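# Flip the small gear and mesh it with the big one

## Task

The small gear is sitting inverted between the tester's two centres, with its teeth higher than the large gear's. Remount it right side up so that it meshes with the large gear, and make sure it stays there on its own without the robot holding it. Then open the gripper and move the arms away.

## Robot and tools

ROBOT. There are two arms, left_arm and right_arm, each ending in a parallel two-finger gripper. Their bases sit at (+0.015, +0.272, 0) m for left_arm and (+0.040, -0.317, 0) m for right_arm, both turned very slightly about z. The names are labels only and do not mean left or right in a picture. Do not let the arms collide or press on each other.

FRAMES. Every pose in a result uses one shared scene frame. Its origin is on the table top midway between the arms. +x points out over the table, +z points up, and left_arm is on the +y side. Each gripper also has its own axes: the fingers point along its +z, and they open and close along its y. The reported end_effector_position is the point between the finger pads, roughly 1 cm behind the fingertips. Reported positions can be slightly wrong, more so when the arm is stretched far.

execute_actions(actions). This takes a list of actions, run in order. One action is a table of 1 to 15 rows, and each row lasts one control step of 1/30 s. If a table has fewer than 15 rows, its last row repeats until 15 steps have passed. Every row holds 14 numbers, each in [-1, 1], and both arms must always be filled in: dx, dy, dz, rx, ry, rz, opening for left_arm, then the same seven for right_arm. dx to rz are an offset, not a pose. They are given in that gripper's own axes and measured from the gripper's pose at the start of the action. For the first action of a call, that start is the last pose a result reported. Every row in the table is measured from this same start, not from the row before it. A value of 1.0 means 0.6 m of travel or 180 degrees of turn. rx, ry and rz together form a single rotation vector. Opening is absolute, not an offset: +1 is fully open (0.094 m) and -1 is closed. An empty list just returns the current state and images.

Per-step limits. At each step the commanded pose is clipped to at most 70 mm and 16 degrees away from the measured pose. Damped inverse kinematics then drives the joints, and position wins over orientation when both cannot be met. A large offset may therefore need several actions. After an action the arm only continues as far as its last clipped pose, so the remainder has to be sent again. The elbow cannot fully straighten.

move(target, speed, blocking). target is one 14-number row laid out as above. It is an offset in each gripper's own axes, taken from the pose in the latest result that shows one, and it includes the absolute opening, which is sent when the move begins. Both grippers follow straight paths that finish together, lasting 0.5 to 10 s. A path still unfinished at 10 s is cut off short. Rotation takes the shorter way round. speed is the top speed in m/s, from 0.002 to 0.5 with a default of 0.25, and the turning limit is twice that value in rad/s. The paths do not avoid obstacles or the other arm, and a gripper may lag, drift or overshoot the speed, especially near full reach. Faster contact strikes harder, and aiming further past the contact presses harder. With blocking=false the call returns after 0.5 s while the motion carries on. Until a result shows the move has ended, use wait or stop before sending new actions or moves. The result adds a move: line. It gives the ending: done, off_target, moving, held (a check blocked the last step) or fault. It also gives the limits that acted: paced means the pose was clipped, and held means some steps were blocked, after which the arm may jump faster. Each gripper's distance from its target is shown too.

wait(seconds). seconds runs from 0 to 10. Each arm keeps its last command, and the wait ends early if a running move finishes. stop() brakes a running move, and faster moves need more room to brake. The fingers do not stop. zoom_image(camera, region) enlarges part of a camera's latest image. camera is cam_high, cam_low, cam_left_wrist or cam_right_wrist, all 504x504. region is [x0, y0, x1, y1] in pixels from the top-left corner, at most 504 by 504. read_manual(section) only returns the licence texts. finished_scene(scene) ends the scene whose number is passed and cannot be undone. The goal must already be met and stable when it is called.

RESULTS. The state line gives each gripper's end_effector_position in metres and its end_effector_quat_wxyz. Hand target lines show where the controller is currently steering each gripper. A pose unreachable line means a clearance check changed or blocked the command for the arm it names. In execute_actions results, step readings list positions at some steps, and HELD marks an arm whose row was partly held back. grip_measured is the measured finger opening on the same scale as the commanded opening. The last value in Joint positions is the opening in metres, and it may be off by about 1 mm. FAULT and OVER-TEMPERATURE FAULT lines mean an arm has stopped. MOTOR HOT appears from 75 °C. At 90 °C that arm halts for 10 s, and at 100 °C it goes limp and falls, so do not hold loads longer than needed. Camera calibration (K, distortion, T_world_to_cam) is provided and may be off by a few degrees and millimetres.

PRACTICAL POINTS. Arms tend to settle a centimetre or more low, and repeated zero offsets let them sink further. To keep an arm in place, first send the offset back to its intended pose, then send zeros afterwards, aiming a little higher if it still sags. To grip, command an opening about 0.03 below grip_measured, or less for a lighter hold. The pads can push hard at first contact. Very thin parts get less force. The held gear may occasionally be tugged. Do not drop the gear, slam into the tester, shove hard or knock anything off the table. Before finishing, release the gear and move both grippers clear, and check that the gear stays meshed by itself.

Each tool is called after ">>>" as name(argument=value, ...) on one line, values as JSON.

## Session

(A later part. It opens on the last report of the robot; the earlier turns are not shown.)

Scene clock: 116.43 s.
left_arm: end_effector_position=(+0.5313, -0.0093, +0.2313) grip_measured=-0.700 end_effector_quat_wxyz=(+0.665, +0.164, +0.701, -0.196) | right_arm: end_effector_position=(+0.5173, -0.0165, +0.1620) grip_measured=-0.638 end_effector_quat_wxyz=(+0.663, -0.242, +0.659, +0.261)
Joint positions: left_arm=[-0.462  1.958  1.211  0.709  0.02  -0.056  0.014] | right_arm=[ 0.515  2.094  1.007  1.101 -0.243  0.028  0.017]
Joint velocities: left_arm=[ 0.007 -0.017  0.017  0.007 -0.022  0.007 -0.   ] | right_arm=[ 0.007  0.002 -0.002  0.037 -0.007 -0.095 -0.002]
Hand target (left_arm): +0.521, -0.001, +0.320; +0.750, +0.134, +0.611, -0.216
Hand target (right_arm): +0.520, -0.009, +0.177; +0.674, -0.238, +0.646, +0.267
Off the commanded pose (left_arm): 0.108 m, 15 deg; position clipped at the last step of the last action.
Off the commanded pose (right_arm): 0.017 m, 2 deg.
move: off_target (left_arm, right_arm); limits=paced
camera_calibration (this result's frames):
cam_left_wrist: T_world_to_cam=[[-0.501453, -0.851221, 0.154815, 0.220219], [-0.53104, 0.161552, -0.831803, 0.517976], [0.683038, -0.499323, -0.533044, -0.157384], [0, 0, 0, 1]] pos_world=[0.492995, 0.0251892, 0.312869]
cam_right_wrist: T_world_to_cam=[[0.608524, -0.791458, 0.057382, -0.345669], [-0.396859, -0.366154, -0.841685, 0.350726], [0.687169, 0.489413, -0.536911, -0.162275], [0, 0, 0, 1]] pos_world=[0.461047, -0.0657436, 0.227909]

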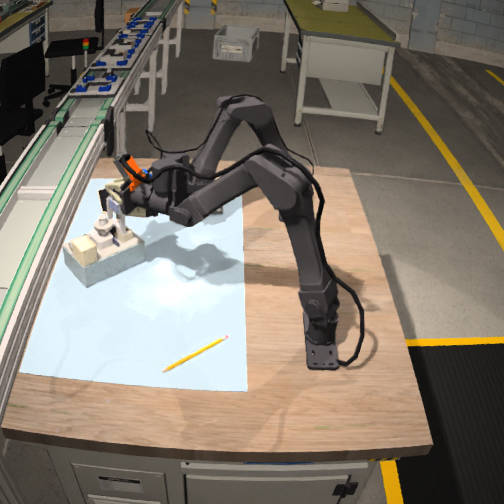

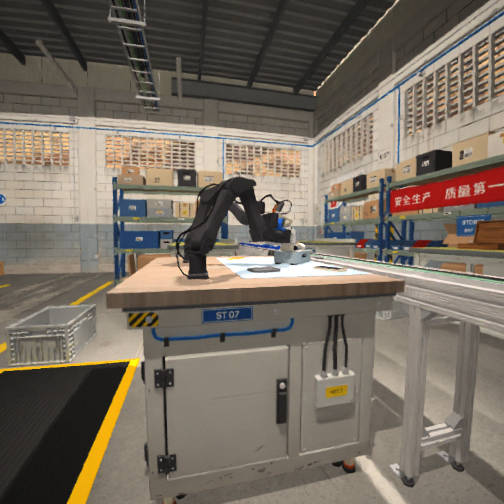

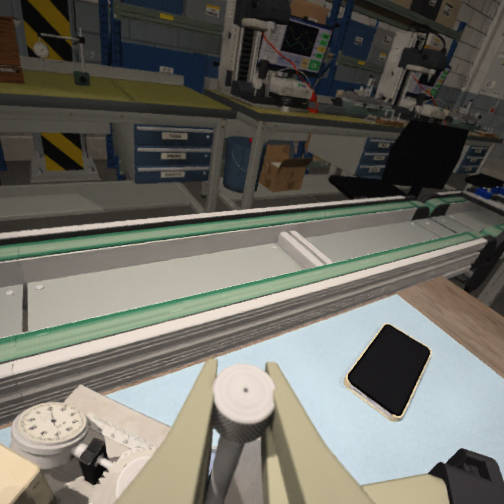

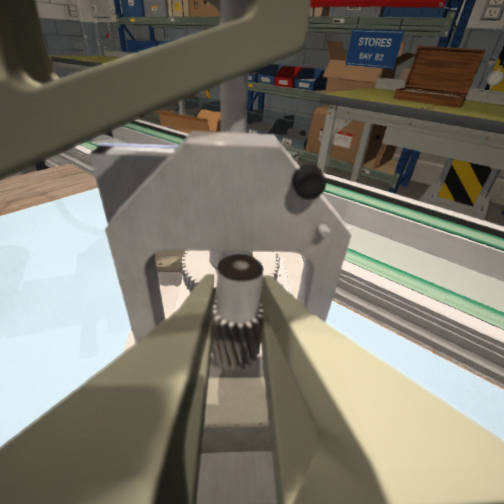

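>>> execute_actions(actions=[[[-0.2,-0.01,-0.03,0,-0.1,0,-0.76,-0.025,0.007,0.014,0,-0.012,0,-0.68],[-0.2,-0.01,-0.03,0,-0.1,0,-0.76,-0.025,0.008,0.016,0,-0.012,0,-0.68],[-0.2,-0.01,-0.03,0,-0.1,0,-0.76,-0.025,0.009,0.018,0,-0.012,0,-0.68],[-0.2,-0.01,-0.03,0,-0.1,0,-0.76,-0.025,0.010,0.020,0,-0.012,0,-0.68],[-0.2,-0.01,-0.03,0,-0.1,0,-0.76,-0.025,0.011,0.022,0,-0.012,0,-0.68],[-0.2,-0.01,-0.03,0,-0.1,0,-0.76,-0.025,0.011,0.024,0,-0.012,0,-0.68],[-0.2,-0.01,-0.03,0,-0.1,0,-0.76,-0.025,0.011,0.026,0,-0.012,0,-0.68],[-0.2,-0.01,-0.03,0,-0.1,0,-0.76,-0.025,0.011,0.028,0,-0.012,0,-0.68],[-0.2,-0.01,-0.03,0,-0.1,0,-0.76,-0.025,0.011,0.030,0,-0.012,0,-0.68],[-0.2,-0.01,-0.03,0,-0.1,0,-0.76,-0.025,0.011,0.032,0,-0.012,0,-0.68],[-0.2,-0.01,-0.03,0,-0.1,0,-0.76,-0.025,0.011,0.034,0,-0.012,0,-0.68],[-0.2,-0.01,-0.03,0,-0.1,0,-0.76,-0.025,0.011,0.036,0,-0.012,0,-0.68]]])

>>> wait(seconds=0.3)

Scene clock: 117.63 s.
left_arm: end_effector_position=(+0.5310, -0.0090, +0.2351) grip_measured=-0.700 end_effector_quat_wxyz=(+0.672, +0.162, +0.695, -0.197) | right_arm: end_effector_position=(+0.5245, -0.0054, +0.1614) grip_measured=-0.638 end_effector_quat_wxyz=(+0.662, -0.241, +0.660, +0.261)
Joint positions: left_arm=[-0.462  1.958  1.206  0.733  0.02  -0.057  0.014] | right_arm=[ 0.532  2.125  1.062  1.076 -0.225  0.028  0.017]
Joint velocities: left_arm=[-0.017  0.007 -0.017 -0.037 -0.051  0.051 -0.001] | right_arm=[ 0.017  0.027  0.056 -0.095  0.007  0.022  0.   ]
Hand target (left_arm): +0.518, +0.001, +0.323; +0.757, +0.131, +0.601, -0.218
Hand target (right_arm): +0.528, +0.002, +0.177; +0.675, -0.236, +0.647, +0.266
Off the commanded pose (left_arm): 0.118 m, 17 deg; position and orientation clipped at the last step of the last action.
Off the commanded pose (right_arm): 0.018 m, 2 deg.
Step readings (end_effector_position):
0: left_arm (+0.5313, -0.0093, +0.2313) | right_arm (+0.5174, -0.0166, +0.1614)
1: left_arm (+0.5311, -0.0092, +0.2312) | right_arm (+0.5175, -0.0167, +0.1614)
2: left_arm (+0.5309, -0.0091, +0.2314) | right_arm (+0.5176, -0.0168, +0.1613)
4: left_arm (+0.5309, -0.0090, +0.2322) | right_arm (+0.5176, -0.0161, +0.1614)
8: left_arm (+0.5310, -0.0090, +0.2338) | right_arm (+0.5195, -0.0106, +0.1626)
15: end_effector_position above
camera_calibration (this result's frames):
cam_left_wrist: T_world_to_cam=[[-0.503328, -0.850113, 0.154817, 0.220754], [-0.517421, 0.153022, -0.841938, 0.516034], [0.692052, -0.503877, -0.516887, -0.163647], [0, 0, 0, 1]] pos_world=[0.491371, 0.0262433, 0.315706]
cam_right_wrist: T_world_to_cam=[[0.607401, -0.792356, 0.0568828, -0.34058], [-0.39865, -0.365965, -0.840921, 0.357949], [0.687126, 0.4881, -0.53816, -0.172827], [0, 0, 0, 1]] pos_world=[0.468319, -0.0545071, 0.227372]

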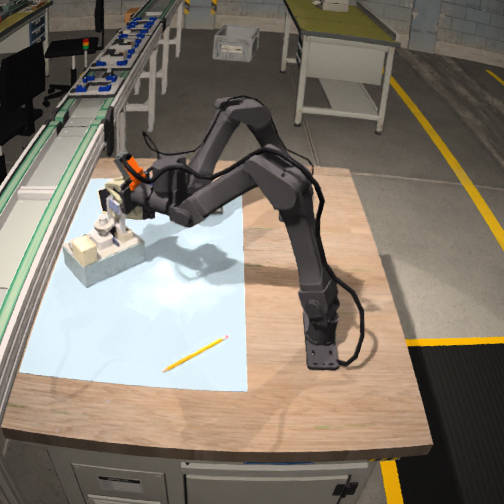

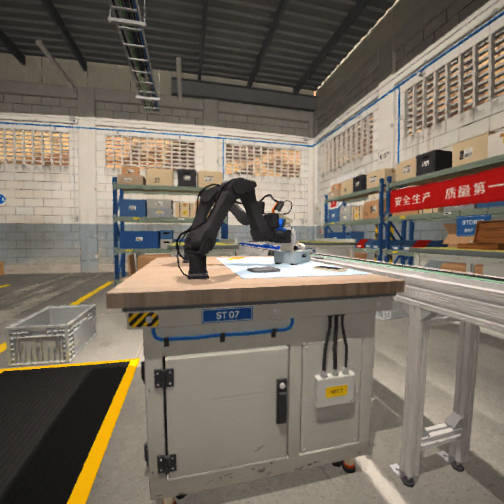

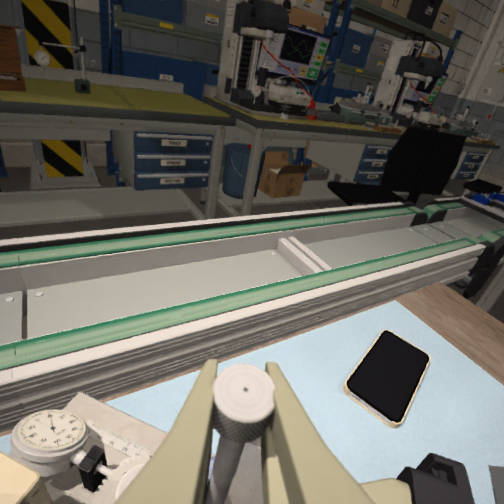

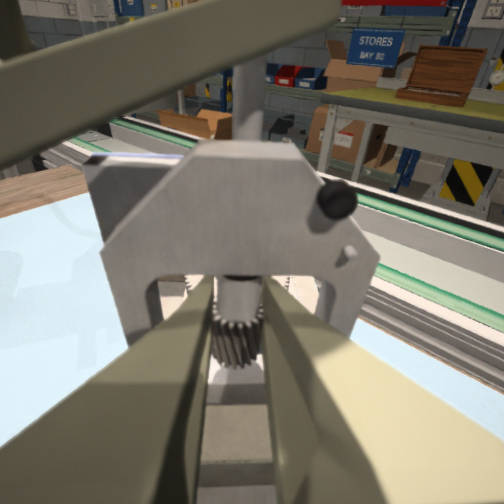

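Scene clock: 117.93 s.
left_arm: end_effector_position=(+0.5310, -0.0090, +0.2351) grip_measured=-0.700 end_effector_quat_wxyz=(+0.672, +0.162, +0.695, -0.197) | right_arm: end_effector_position=(+0.5253, -0.0054, +0.1607) grip_measured=-0.638 end_effector_quat_wxyz=(+0.662, -0.241, +0.661, +0.260)
Joint positions: left_arm=[-0.462  1.958  1.206  0.733  0.02  -0.057  0.014] | right_arm=[ 0.532  2.127  1.065  1.072 -0.222  0.028  0.017]
Joint velocities: left_arm=[ 0.012 -0.007  0.012  0.007  0.007 -0.066  0.   ] | right_arm=[ 0.017  0.002  0.002 -0.007 -0.081  0.066  0.   ]
Hand target (left_arm): +0.518, +0.001, +0.323; +0.757, +0.131, +0.601, -0.218
Hand target (right_arm): +0.528, +0.002, +0.177; +0.675, -0.237, +0.646, +0.266
Off the commanded pose (left_arm): 0.118 m, 17 deg; position and orientation clipped at the last step of the last action.
Off the commanded pose (right_arm): 0.019 m, 2 deg.
wait: 0.30 s; at rest by 0.17 s
camera_calibration (this result's frames):
cam_left_wrist: T_world_to_cam=[[-0.503328, -0.850113, 0.154817, 0.220754], [-0.517421, 0.153022, -0.841938, 0.516034], [0.692052, -0.503877, -0.516887, -0.163647], [0, 0, 0, 1]] pos_world=[0.491371, 0.0262433, 0.315706]
cam_right_wrist: T_world_to_cam=[[0.605719, -0.793673, 0.0564521, -0.340088], [-0.401467, -0.366106, -0.839518, 0.358932], [0.68697, 0.485848, -0.540391, -0.173264], [0, 0, 0, 1]] pos_world=[0.469125, -0.0543314, 0.226899]

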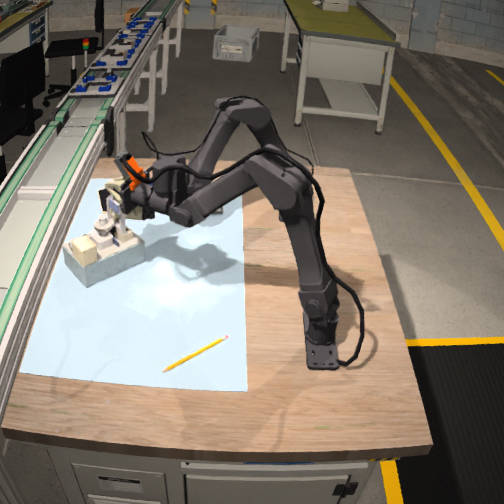

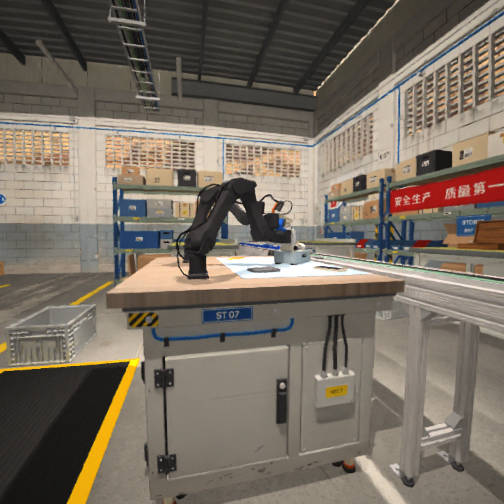

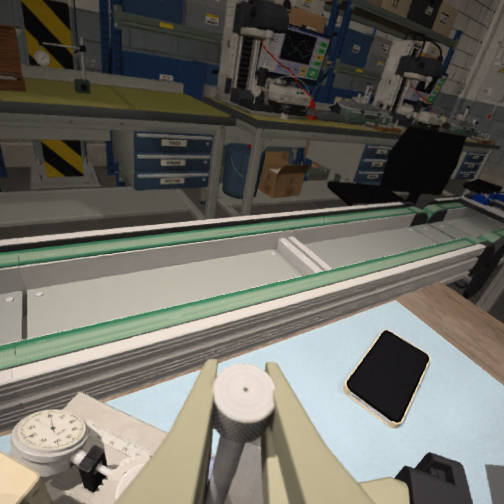

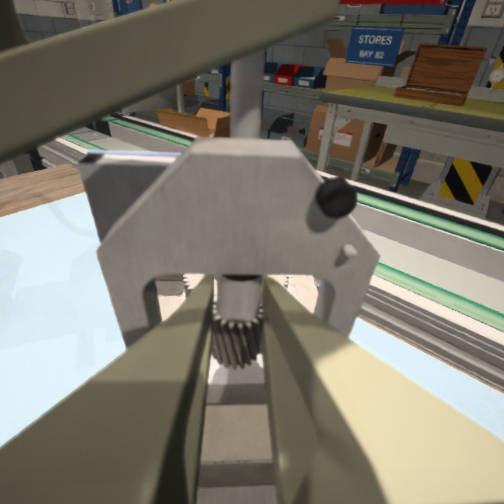

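>>> execute_actions(actions=[[[-0.2,-0.01,-0.03,0,-0.1,0,-0.76,-0.027,0.005,0.014,0,-0.013,0,-0.68],[-0.2,-0.01,-0.03,0,-0.1,0,-0.76,-0.027,0.005,0.016,0,-0.013,0,-0.68],[-0.2,-0.01,-0.03,0,-0.1,0,-0.76,-0.027,0.005,0.018,0,-0.013,0,-0.68],[-0.2,-0.01,-0.03,0,-0.1,0,-0.76,-0.027,0.005,0.020,0,-0.013,0,-0.68],[-0.2,-0.01,-0.03,0,-0.1,0,-0.76,-0.027,0.005,0.022,0,-0.013,0,-0.68],[-0.2,-0.01,-0.03,0,-0.1,0,-0.76,-0.027,0.005,0.024,0,-0.013,0,-0.68],[-0.2,-0.01,-0.03,0,-0.1,0,-0.76,-0.027,0.005,0.026,0,-0.013,0,-0.68]]])

>>> zoom_image(camera="cam_high", region=[60, 160, 180, 280])

Scene clock: 118.80 s.
left_arm: end_effector_position=(+0.5310, -0.0090, +0.2352) grip_measured=-0.700 end_effector_quat_wxyz=(+0.672, +0.162, +0.695, -0.198) | right_arm: end_effector_position=(+0.5316, -0.0036, +0.1625) grip_measured=-0.638 end_effector_quat_wxyz=(+0.664, -0.237, +0.660, +0.257)
Joint positions: left_arm=[-0.462  1.958  1.206  0.733  0.02  -0.057  0.014] | right_arm=[ 0.532  2.142  1.095  1.063 -0.214  0.028  0.017]
Joint velocities: left_arm=[ 0.002 -0.017  0.002 -0.051 -0.037 -0.022 -0.001] | right_arm=[-0.017 -0.007 -0.002  0.051  0.007  0.022 -0.   ]
Hand target (left_arm): +0.517, +0.001, +0.324; +0.757, +0.131, +0.601, -0.219
Hand target (right_arm): +0.534, +0.006, +0.177; +0.675, -0.235, +0.647, +0.265
Off the commanded pose (left_arm): 0.121 m, 18 deg; position and orientation clipped at the last step of the last action.
Off the commanded pose (right_arm): 0.018 m, 2 deg.
Step readings (end_effector_position):
0: left_arm (+0.5310, -0.0090, +0.2351) | right_arm (+0.5253, -0.0055, +0.1607)
1: left_arm (+0.5310, -0.0090, +0.2352) | right_arm (+0.5254, -0.0055, +0.1607)
2: left_arm (+0.5310, -0.0090, +0.2352) | right_arm (+0.5255, -0.0056, +0.1606)
4: left_arm (+0.5310, -0.0090, +0.2352) | right_arm (+0.5264, -0.0054, +0.1606)
8: left_arm (+0.5310, -0.0090, +0.2352) | right_arm (+0.5310, -0.0034, +0.1625)
15: end_effector_position above
camera_calibration (this result's frames):
cam_left_wrist: T_world_to_cam=[[-0.503345, -0.850037, 0.155179, 0.220664], [-0.517297, 0.152586, -0.842093, 0.516082], [0.692132, -0.504137, -0.516525, -0.163729], [0, 0, 0, 1]] pos_world=[0.49136, 0.0262835, 0.315777]
cam_right_wrist: T_world_to_cam=[[0.598793, -0.798891, 0.0567412, -0.338969], [-0.40083, -0.360262, -0.842346, 0.363744], [0.693385, 0.481647, -0.535942, -0.181619], [0, 0, 0, 1]] pos_world=[0.474703, -0.0522804, 0.228295]

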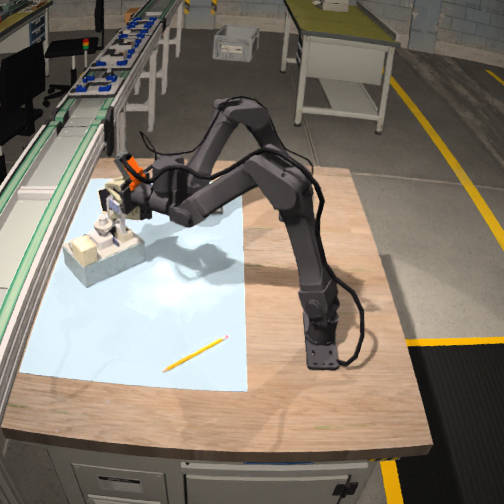

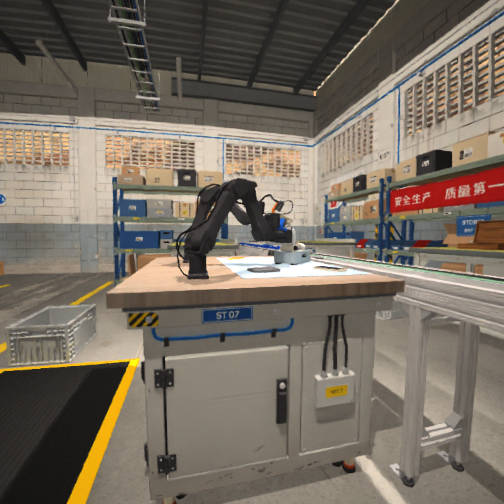

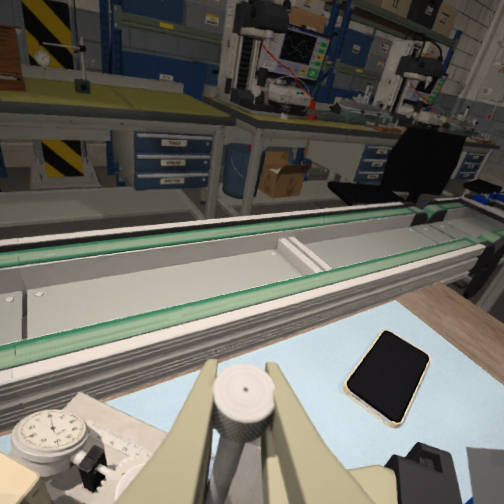

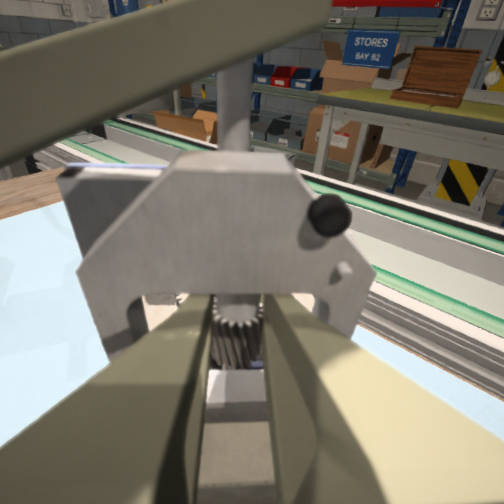

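Region (60, 160, 180, 280) of cam_high's 504x504 image, scaled by 4.200, with more detail than that image has.

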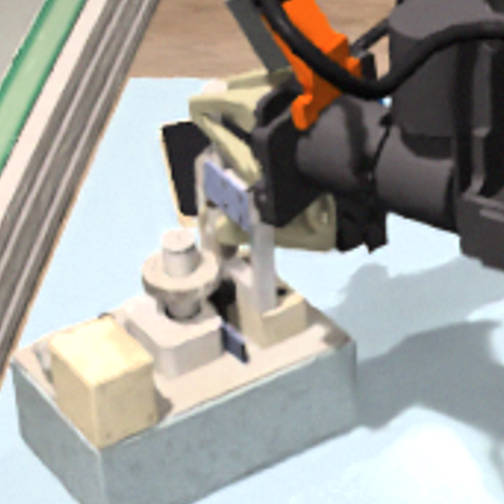

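>>> execute_actions(actions=[[[-0.2,-0.01,-0.03,0,-0.1,0,-0.76,-0.024,0.011,0.014,0,-0.012,0,-0.68],[-0.2,-0.01,-0.03,0,-0.1,0,-0.76,-0.024,0.012,0.015,0,-0.012,0,-0.68],[-0.2,-0.01,-0.03,0,-0.1,0,-0.76,-0.024,0.013,0.016,0,-0.012,0,-0.68],[-0.2,-0.01,-0.03,0,-0.1,0,-0.76,-0.024,0.014,0.017,0,-0.012,0,-0.68]]])

Scene clock: 119.57 s.
left_arm: end_effector_position=(+0.5310, -0.0090, +0.2352) grip_measured=-0.700 end_effector_quat_wxyz=(+0.672, +0.162, +0.695, -0.198) | right_arm: end_effector_position=(+0.5325, -0.0040, +0.1625) grip_measured=-0.638 end_effector_quat_wxyz=(+0.667, -0.231, +0.662, +0.252)
Joint positions: left_arm=[-0.462  1.958  1.206  0.733  0.02  -0.057  0.014] | right_arm=[ 0.538  2.142  1.095  1.063 -0.191  0.028  0.017]
Joint velocities: left_arm=[-0.017  0.002  0.002 -0.007 -0.022 -0.037  0.   ] | right_arm=[-0.002 -0.007 -0.002 -0.022 -0.022 -0.066  0.   ]
Hand target (left_arm): +0.517, +0.001, +0.324; +0.757, +0.131, +0.601, -0.219
Hand target (right_arm): +0.533, +0.008, +0.177; +0.677, -0.232, +0.648, +0.262
Off the commanded pose (left_arm): 0.121 m, 18 deg; position and orientation clipped at the last step of the last action.
Off the commanded pose (right_arm): 0.020 m, 2 deg.
Step readings (end_effector_position):
0: left_arm (+0.5310, -0.0090, +0.2352) | right_arm (+0.5318, -0.0038, +0.1625)
1: left_arm (+0.5310, -0.0090, +0.2352) | right_arm (+0.5319, -0.0041, +0.1625)
2: left_arm (+0.5310, -0.0090, +0.2352) | right_arm (+0.5321, -0.0042, +0.1625)
4: left_arm (+0.5310, -0.0090, +0.2352) | right_arm (+0.5325, -0.0045, +0.1625)
8: left_arm (+0.5310, -0.0090, +0.2352) | right_arm (+0.5325, -0.0041, +0.1625)
15: end_effector_position above
camera_calibration (this result's frames):
cam_left_wrist: T_world_to_cam=[[-0.503345, -0.850037, 0.155179, 0.220664], [-0.517297, 0.152586, -0.842093, 0.516082], [0.692132, -0.504137, -0.516525, -0.163729], [0, 0, 0, 1]] pos_world=[0.49136, 0.0262835, 0.315777]
cam_right_wrist: T_world_to_cam=[[0.584695, -0.809292, 0.0563739, -0.332255], [-0.407237, -0.352899, -0.84239, 0.36744], [0.701634, 0.469583, -0.535912, -0.186515], [0, 0, 0, 1]] pos_world=[0.474768, -0.0516372, 0.228302]

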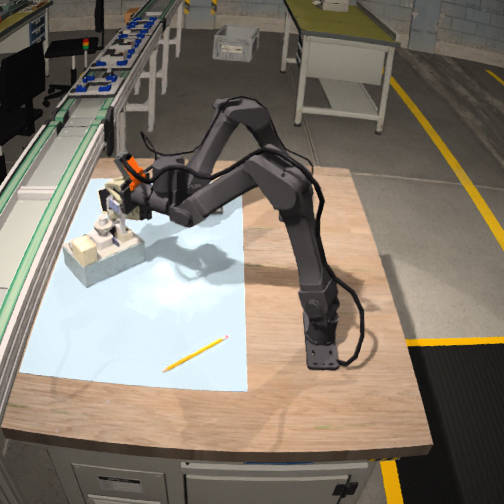

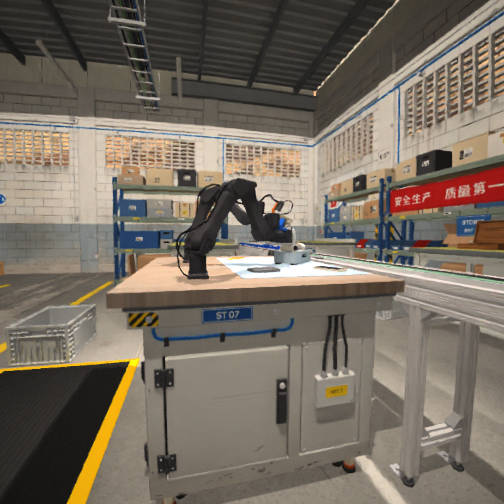

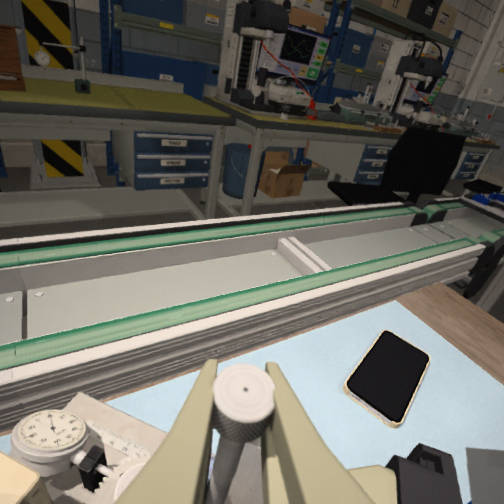

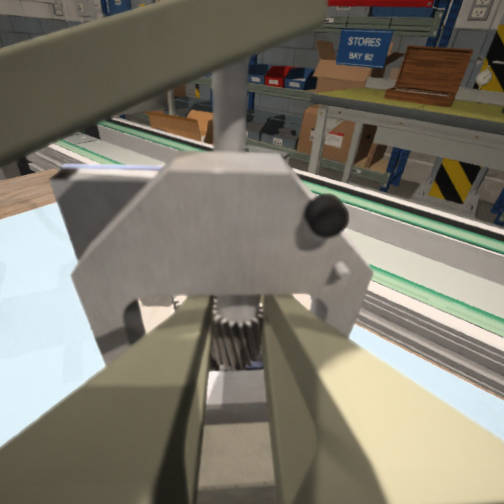

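>>> execute_actions(actions=[[[-0.2,-0.01,-0.03,0,-0.1,0,-0.76,-0.024,0.015,0.015,-0.007,-0.012,0,-0.68],[-0.2,-0.01,-0.03,0,-0.1,0,-0.76,-0.024,0.016,0.015,-0.010,-0.012,0,-0.68],[-0.2,-0.01,-0.03,0,-0.1,0,-0.76,-0.024,0.017,0.015,-0.013,-0.012,0,-0.68],[-0.2,-0.01,-0.03,0,-0.1,0,-0.76,-0.024,0.018,0.015,-0.015,-0.012,0,-0.68]]])

Scene clock: 120.37 s.
left_arm: end_effector_position=(+0.5310, -0.0089, +0.2352) grip_measured=-0.700 end_effector_quat_wxyz=(+0.672, +0.161, +0.695, -0.197) | right_arm: end_effector_position=(+0.5294, -0.0004, +0.1621) grip_measured=-0.638 end_effector_quat_wxyz=(+0.663, -0.240, +0.660, +0.260)
Joint positions: left_arm=[-0.462  1.958  1.206  0.733  0.019 -0.057  0.014] | right_arm=[ 0.538  2.142  1.095  1.061 -0.217  0.028  0.017]
Joint velocities: left_arm=[ 0.017 -0.007  0.012 -0.051 -0.051 -0.022 -0.001] | right_arm=[ 0.017 -0.017 -0.012  0.037 -0.051  0.081 -0.001]
Hand target (left_arm): +0.517, +0.001, +0.324; +0.758, +0.131, +0.601, -0.219
Hand target (right_arm): +0.531, +0.009, +0.177; +0.673, -0.242, +0.644, +0.272
Off the commanded pose (left_arm): 0.121 m, 18 deg; position and orientation clipped at the last step of the last action.
Off the commanded pose (right_arm): 0.018 m, 3 deg.
Step readings (end_effector_position):
0: left_arm (+0.5310, -0.0090, +0.2352) | right_arm (+0.5326, -0.0041, +0.1625)
1: left_arm (+0.5310, -0.0090, +0.2352) | right_arm (+0.5326, -0.0041, +0.1625)
2: left_arm (+0.5310, -0.0090, +0.2352) | right_arm (+0.5326, -0.0041, +0.1625)
4: left_arm (+0.5310, -0.0090, +0.2352) | right_arm (+0.5320, -0.0034, +0.1625)
8: left_arm (+0.5310, -0.0090, +0.2352) | right_arm (+0.5303, -0.0014, +0.1625)
15: end_effector_position above
camera_calibration (this result's frames):
cam_left_wrist: T_world_to_cam=[[-0.503022, -0.85023, 0.155172, 0.220559], [-0.517353, 0.152394, -0.842094, 0.516118], [0.692326, -0.50387, -0.516526, -0.163823], [0, 0, 0, 1]] pos_world=[0.49138, 0.0263271, 0.315777]
cam_right_wrist: T_world_to_cam=[[0.606156, -0.793331, 0.056574, -0.338886], [-0.398616, -0.36458, -0.841538, 0.362419], [0.688245, 0.487552, -0.537227, -0.178936], [0, 0, 0, 1]] pos_world=[0.473036, -0.0494774, 0.228032]

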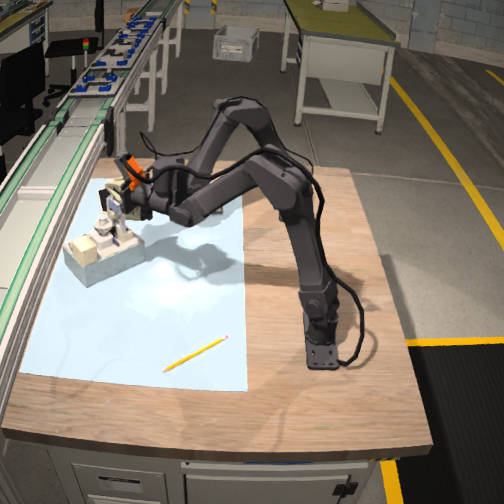

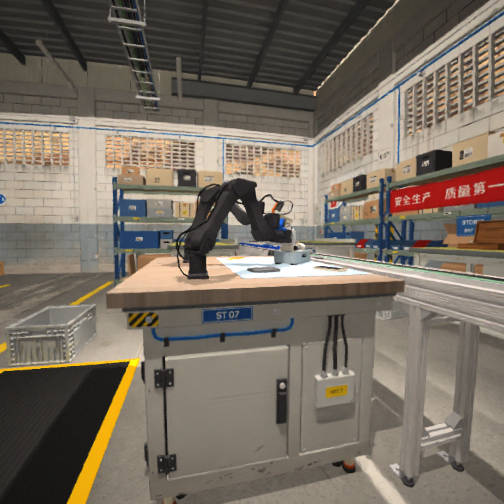

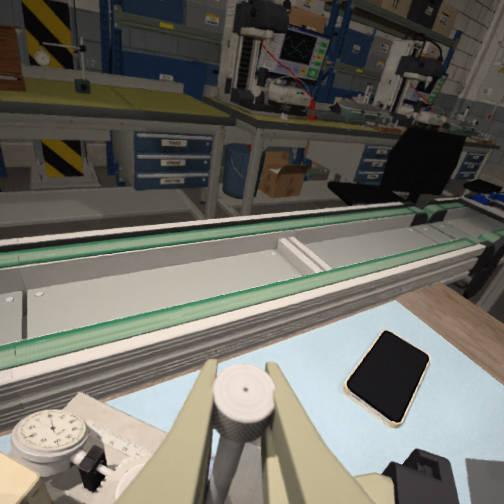

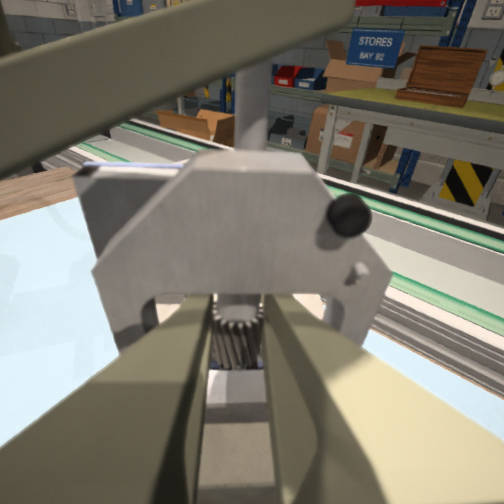

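>>> execute_actions(actions=[[[-0.2,-0.01,-0.03,0,-0.1,0,-0.76,-0.024,0.009,0.014,-0.005,-0.013,0,-0.68],[-0.2,-0.01,-0.03,0,-0.1,0,-0.76,-0.024,0.009,0.016,-0.005,-0.013,0,-0.68],[-0.2,-0.01,-0.03,0,-0.1,0,-0.76,-0.024,0.008,0.018,-0.005,-0.013,0,-0.68],[-0.2,-0.01,-0.03,0,-0.1,0,-0.76,-0.024,0.008,0.020,-0.005,-0.013,0,-0.68],[-0.2,-0.01,-0.03,0,-0.1,0,-0.76,-0.024,0.008,0.022,-0.005,-0.013,0,-0.68]]])

>>> zoom_image(camera="cam_right_wrist", region=[140, 260, 340, 460])

Scene clock: 121.20 s.
left_arm: end_effector_position=(+0.5310, -0.0089, +0.2352) grip_measured=-0.700 end_effector_quat_wxyz=(+0.672, +0.161, +0.695, -0.197) | right_arm: end_effector_position=(+0.5320, +0.0015, +0.1618) grip_measured=-0.638 end_effector_quat_wxyz=(+0.664, -0.241, +0.658, +0.261)
Joint positions: left_arm=[-0.462  1.958  1.206  0.733  0.019 -0.057  0.014] | right_arm=[ 0.538  2.154  1.111  1.061 -0.22   0.028  0.017]
Joint velocities: left_arm=[-0.002 -0.012  0.002 -0.037 -0.037 -0.037 -0.   ] | right_arm=[-0.007 -0.007 -0.002  0.037  0.022 -0.051  0.001]
Hand target (left_arm): +0.517, +0.002, +0.324; +0.758, +0.131, +0.601, -0.218
Hand target (right_arm): +0.535, +0.011, +0.177; +0.674, -0.240, +0.644, +0.271
Off the commanded pose (left_arm): 0.121 m, 18 deg; position and orientation clipped at the last step of the last action.
Off the commanded pose (right_arm): 0.019 m, 2 deg.
Step readings (end_effector_position):
0: left_arm (+0.5310, -0.0089, +0.2352) | right_arm (+0.5292, -0.0002, +0.1620)
1: left_arm (+0.5310, -0.0089, +0.2352) | right_arm (+0.5292, -0.0002, +0.1620)
2: left_arm (+0.5310, -0.0089, +0.2352) | right_arm (+0.5293, -0.0002, +0.1618)
4: left_arm (+0.5310, -0.0089, +0.2352) | right_arm (+0.5303, +0.0004, +0.1617)
8: left_arm (+0.5310, -0.0089, +0.2352) | right_arm (+0.5319, +0.0015, +0.1617)
15: end_effector_position above
camera_calibration (this result's frames):
cam_left_wrist: T_world_to_cam=[[-0.503022, -0.85023, 0.155172, 0.220559], [-0.517353, 0.152394, -0.842094, 0.516118], [0.692326, -0.50387, -0.516526, -0.163823], [0, 0, 0, 1]] pos_world=[0.49138, 0.0263271, 0.315777]
cam_right_wrist: T_world_to_cam=[[0.607798, -0.792035, 0.057112, -0.339905], [-0.395238, -0.364112, -0.843332, 0.362385], [0.688744, 0.490003, -0.534349, -0.182583], [0, 0, 0, 1]] pos_world=[0.475575, -0.0478014, 0.227461]

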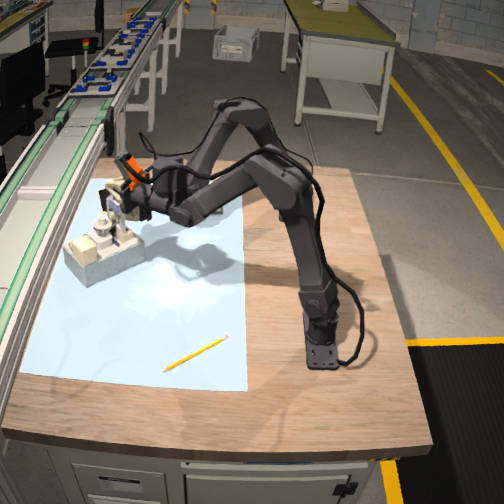

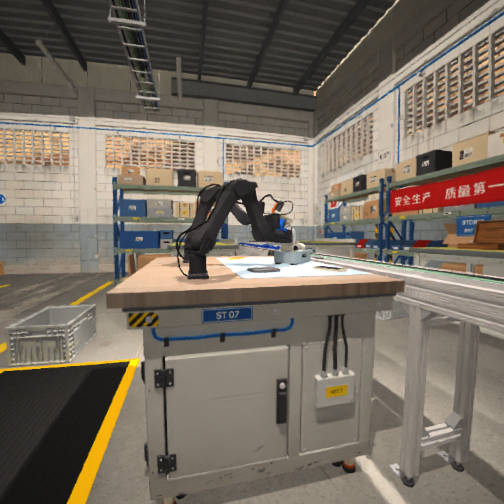

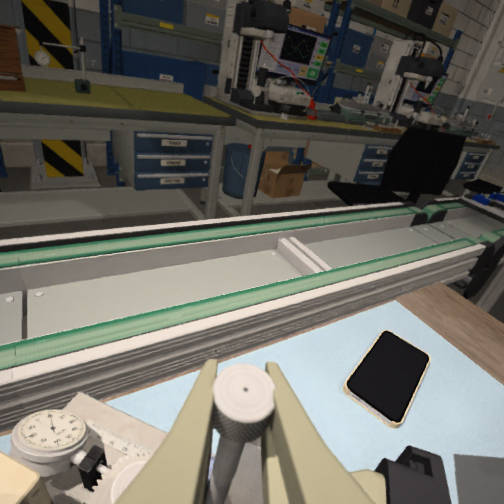

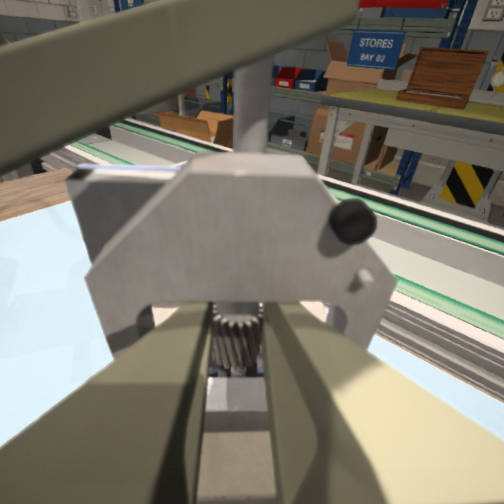

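Region (140, 260, 340, 460) of cam_right_wrist's 504x504 image, scaled by 2.520, with more detail than that image has.

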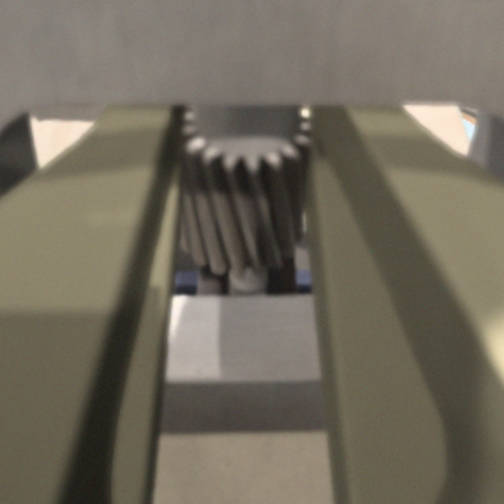

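>>> execute_actions(actions=[[[-0.2,-0.01,-0.03,0,-0.1,0,-0.76,-0.022,0.008,0.015,-0.004,-0.012,0,-0.68],[-0.2,-0.01,-0.03,0,-0.1,0,-0.76,-0.019,0.008,0.015,-0.004,-0.012,0,-0.68],[-0.2,-0.01,-0.03,0,-0.1,0,-0.76,-0.016,0.008,0.015,-0.004,-0.012,0,-0.68],[-0.2,-0.01,-0.03,0,-0.1,0,-0.76,-0.013,0.008,0.015,-0.004,-0.012,0,-0.68],[-0.2,-0.01,-0.03,0,-0.1,0,-0.76,-0.010,0.008,0.015,-0.004,-0.012,0,-0.68],[-0.2,-0.01,-0.03,0,-0.1,0,-0.76,-0.007,0.008,0.015,-0.004,-0.012,0,-0.68]]])

>>> zoom_image(camera="cam_right_wrist", region=[140, 260, 340, 460])

Scene clock: 122.13 s.
left_arm: end_effector_position=(+0.5310, -0.0089, +0.2352) grip_measured=-0.700 end_effector_quat_wxyz=(+0.672, +0.161, +0.695, -0.197) | right_arm: end_effector_position=(+0.5325, +0.0019, +0.1608) grip_measured=-0.638 end_effector_quat_wxyz=(+0.672, -0.240, +0.649, +0.263)
Joint positions: left_arm=[-0.462  1.958  1.206  0.733  0.019 -0.057  0.014] | right_arm=[ 0.538  2.176  1.111  1.107 -0.22   0.028  0.017]
Joint velocities: left_arm=[ 0.002 -0.002 -0.002  0.022  0.095 -0.022 -0.   ] | right_arm=[-0.002  0.012  0.002 -0.007 -0.022  0.022 -0.001]
Hand target (left_arm): +0.517, +0.002, +0.324; +0.758, +0.131, +0.601, -0.219
Hand target (right_arm): +0.535, +0.011, +0.166; +0.674, -0.240, +0.644, +0.270
Off the commanded pose (left_arm): 0.121 m, 18 deg; position and orientation clipped at the last step of the last action.
Off the commanded pose (right_arm): 0.011 m, 1 deg.
Step readings (end_effector_position):
0: left_arm (+0.5310, -0.0089, +0.2352) | right_arm (+0.5320, +0.0015, +0.1618)
1: left_arm (+0.5310, -0.0089, +0.2352) | right_arm (+0.5320, +0.0015, +0.1618)
2: left_arm (+0.5310, -0.0089, +0.2352) | right_arm (+0.5320, +0.0015, +0.1618)
4: left_arm (+0.5310, -0.0089, +0.2352) | right_arm (+0.5321, +0.0017, +0.1611)
8: left_arm (+0.5310, -0.0089, +0.2352) | right_arm (+0.5324, +0.0018, +0.1607)
15: end_effector_position above
camera_calibration (this result's frames):
cam_left_wrist: T_world_to_cam=[[-0.503022, -0.85023, 0.155172, 0.220559], [-0.517353, 0.152394, -0.842094, 0.516118], [0.692326, -0.50387, -0.516526, -0.163823], [0, 0, 0, 1]] pos_world=[0.49138, 0.0263271, 0.315777]
cam_right_wrist: T_world_to_cam=[[0.606842, -0.792501, 0.0607018, -0.339934], [-0.376959, -0.354202, -0.855829, 0.354097], [0.699746, 0.496471, -0.513685, -0.192812], [0, 0, 0, 1]] pos_world=[0.474685, -0.0482507, 0.224637]

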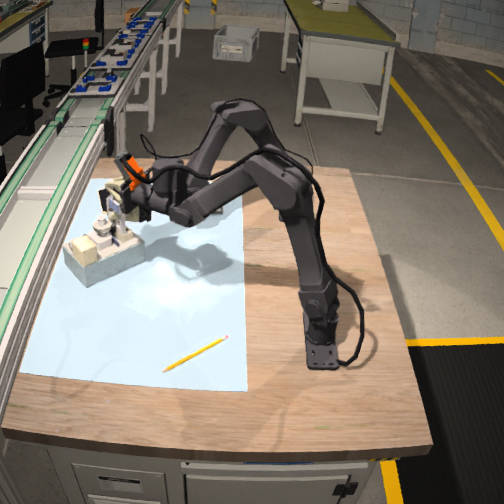

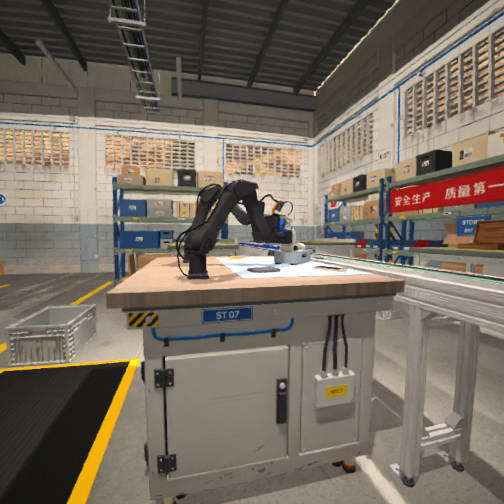

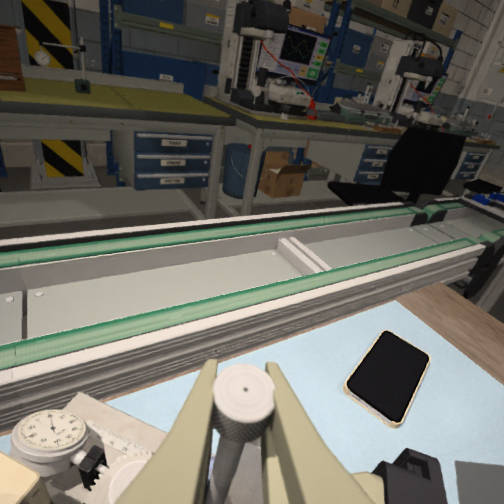

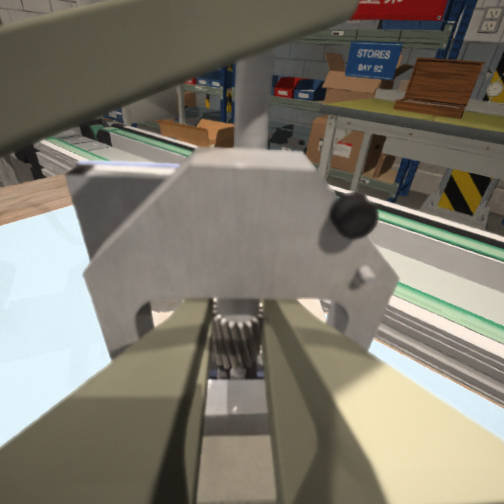

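Region (140, 260, 340, 460) of cam_right_wrist's 504x504 image, scaled by 2.520, with more detail than that image has.

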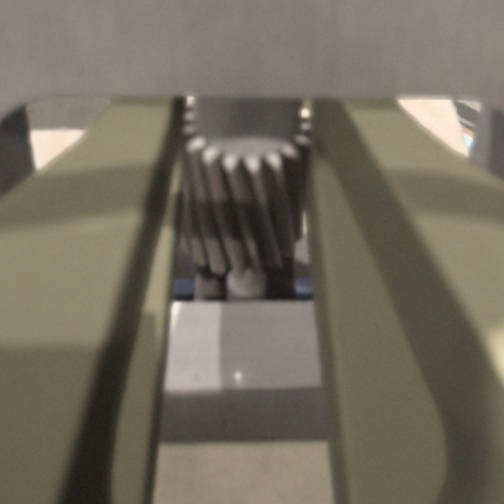

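>>> execute_actions(actions=[[[-0.2,-0.01,-0.03,0,-0.1,0,-0.76,-0.008,0.008,0.010,-0.004,0.0,0,-0.68],[-0.2,-0.01,-0.03,0,-0.1,0,-0.76,-0.008,0.008,0.007,-0.004,0.0,0,-0.68],[-0.2,-0.01,-0.03,0,-0.1,0,-0.76,-0.008,0.008,0.004,-0.004,0.0,0,-0.68],[-0.2,-0.01,-0.03,0,-0.1,0,-0.76,-0.008,0.008,0.001,-0.004,0.0,0,-0.68],[-0.2,-0.01,-0.03,0,-0.1,0,-0.76,-0.008,0.008,-0.002,-0.004,0.0,0,-0.68],[-0.2,-0.01,-0.03,0,-0.1,0,-0.76,-0.008,0.008,-0.004,-0.004,0.0,0,-0.68]]])

>>> zoom_image(camera="cam_right_wrist", region=[140, 260, 340, 460])

Scene clock: 123.10 s.
left_arm: end_effector_position=(+0.5310, -0.0089, +0.2352) grip_measured=-0.700 end_effector_quat_wxyz=(+0.672, +0.161, +0.695, -0.197) | right_arm: end_effector_position=(+0.5320, +0.0024, +0.1606) grip_measured=-0.638 end_effector_quat_wxyz=(+0.671, -0.241, +0.649, +0.264)
Joint positions: left_arm=[-0.462  1.958  1.206  0.733  0.019 -0.057  0.014] | right_arm=[ 0.538  2.176  1.111  1.108 -0.224  0.028  0.017]
Joint velocities: left_arm=[-0.007 -0.002 -0.012 -0.066  0.022 -0.051 -0.   ] | right_arm=[ 0.012 -0.007 -0.002  0.007  0.007 -0.022 -0.001]
Hand target (left_arm): +0.517, +0.002, +0.324; +0.758, +0.131, +0.601, -0.219
Hand target (right_arm): +0.528, +0.004, +0.165; +0.670, -0.244, +0.648, +0.267
Off the commanded pose (left_arm): 0.121 m, 18 deg; position and orientation clipped at the last step of the last action.
Off the commanded pose (right_arm): 0.007 m, 0 deg.
Step readings (end_effector_position):
0: left_arm (+0.5310, -0.0089, +0.2352) | right_arm (+0.5325, +0.0019, +0.1607)
1: left_arm (+0.5310, -0.0089, +0.2352) | right_arm (+0.5325, +0.0019, +0.1607)
2: left_arm (+0.5310, -0.0089, +0.2352) | right_arm (+0.5325, +0.0019, +0.1607)
4: left_arm (+0.5310, -0.0089, +0.2352) | right_arm (+0.5324, +0.0019, +0.1607)
8: left_arm (+0.5310, -0.0089, +0.2352) | right_arm (+0.5323, +0.0021, +0.1607)
15: end_effector_position above
camera_calibration (this result's frames):
cam_left_wrist: T_world_to_cam=[[-0.503022, -0.85023, 0.155172, 0.220559], [-0.517353, 0.152394, -0.842094, 0.516118], [0.692326, -0.50387, -0.516526, -0.163823], [0, 0, 0, 1]] pos_world=[0.49138, 0.0263271, 0.315777]
cam_right_wrist: T_world_to_cam=[[0.610154, -0.78994, 0.0608768, -0.34098], [-0.375397, -0.355912, -0.855806, 0.353172], [0.697702, 0.499321, -0.513702, -0.191734], [0, 0, 0, 1]] pos_world=[0.474403, -0.0479187, 0.22451]

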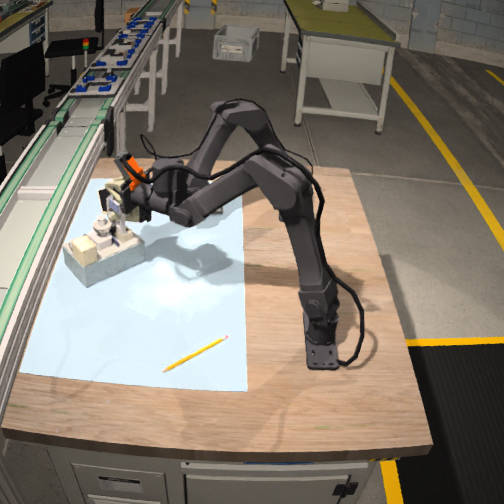

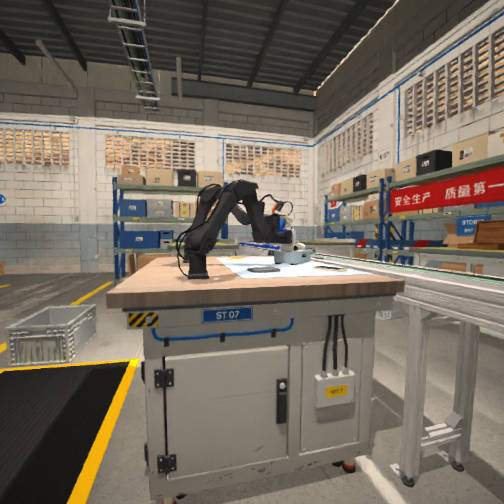

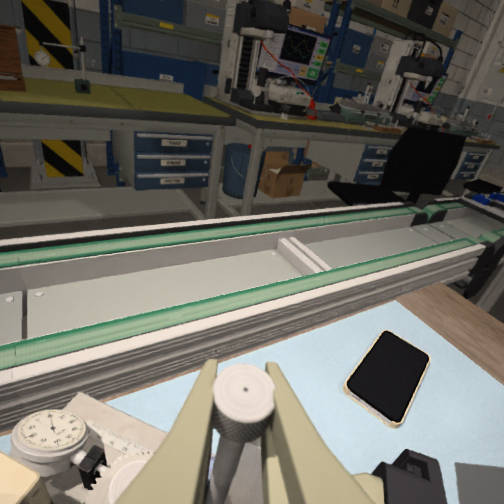

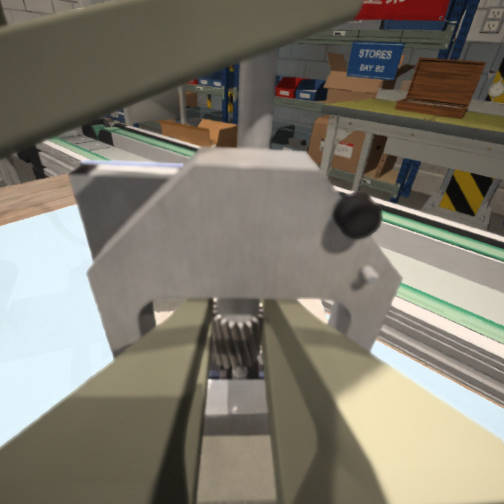

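Region (140, 260, 340, 460) of cam_right_wrist's 504x504 image, scaled by 2.520, with more detail than that image has.

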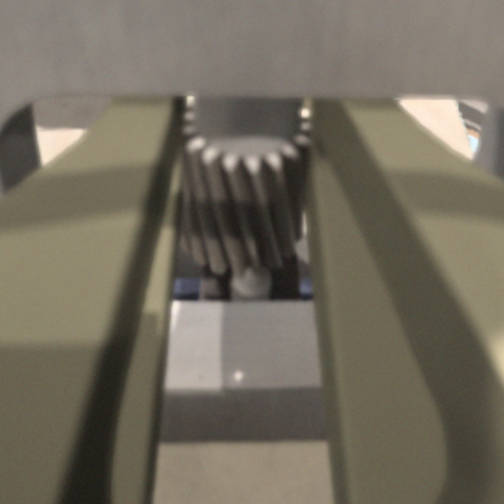

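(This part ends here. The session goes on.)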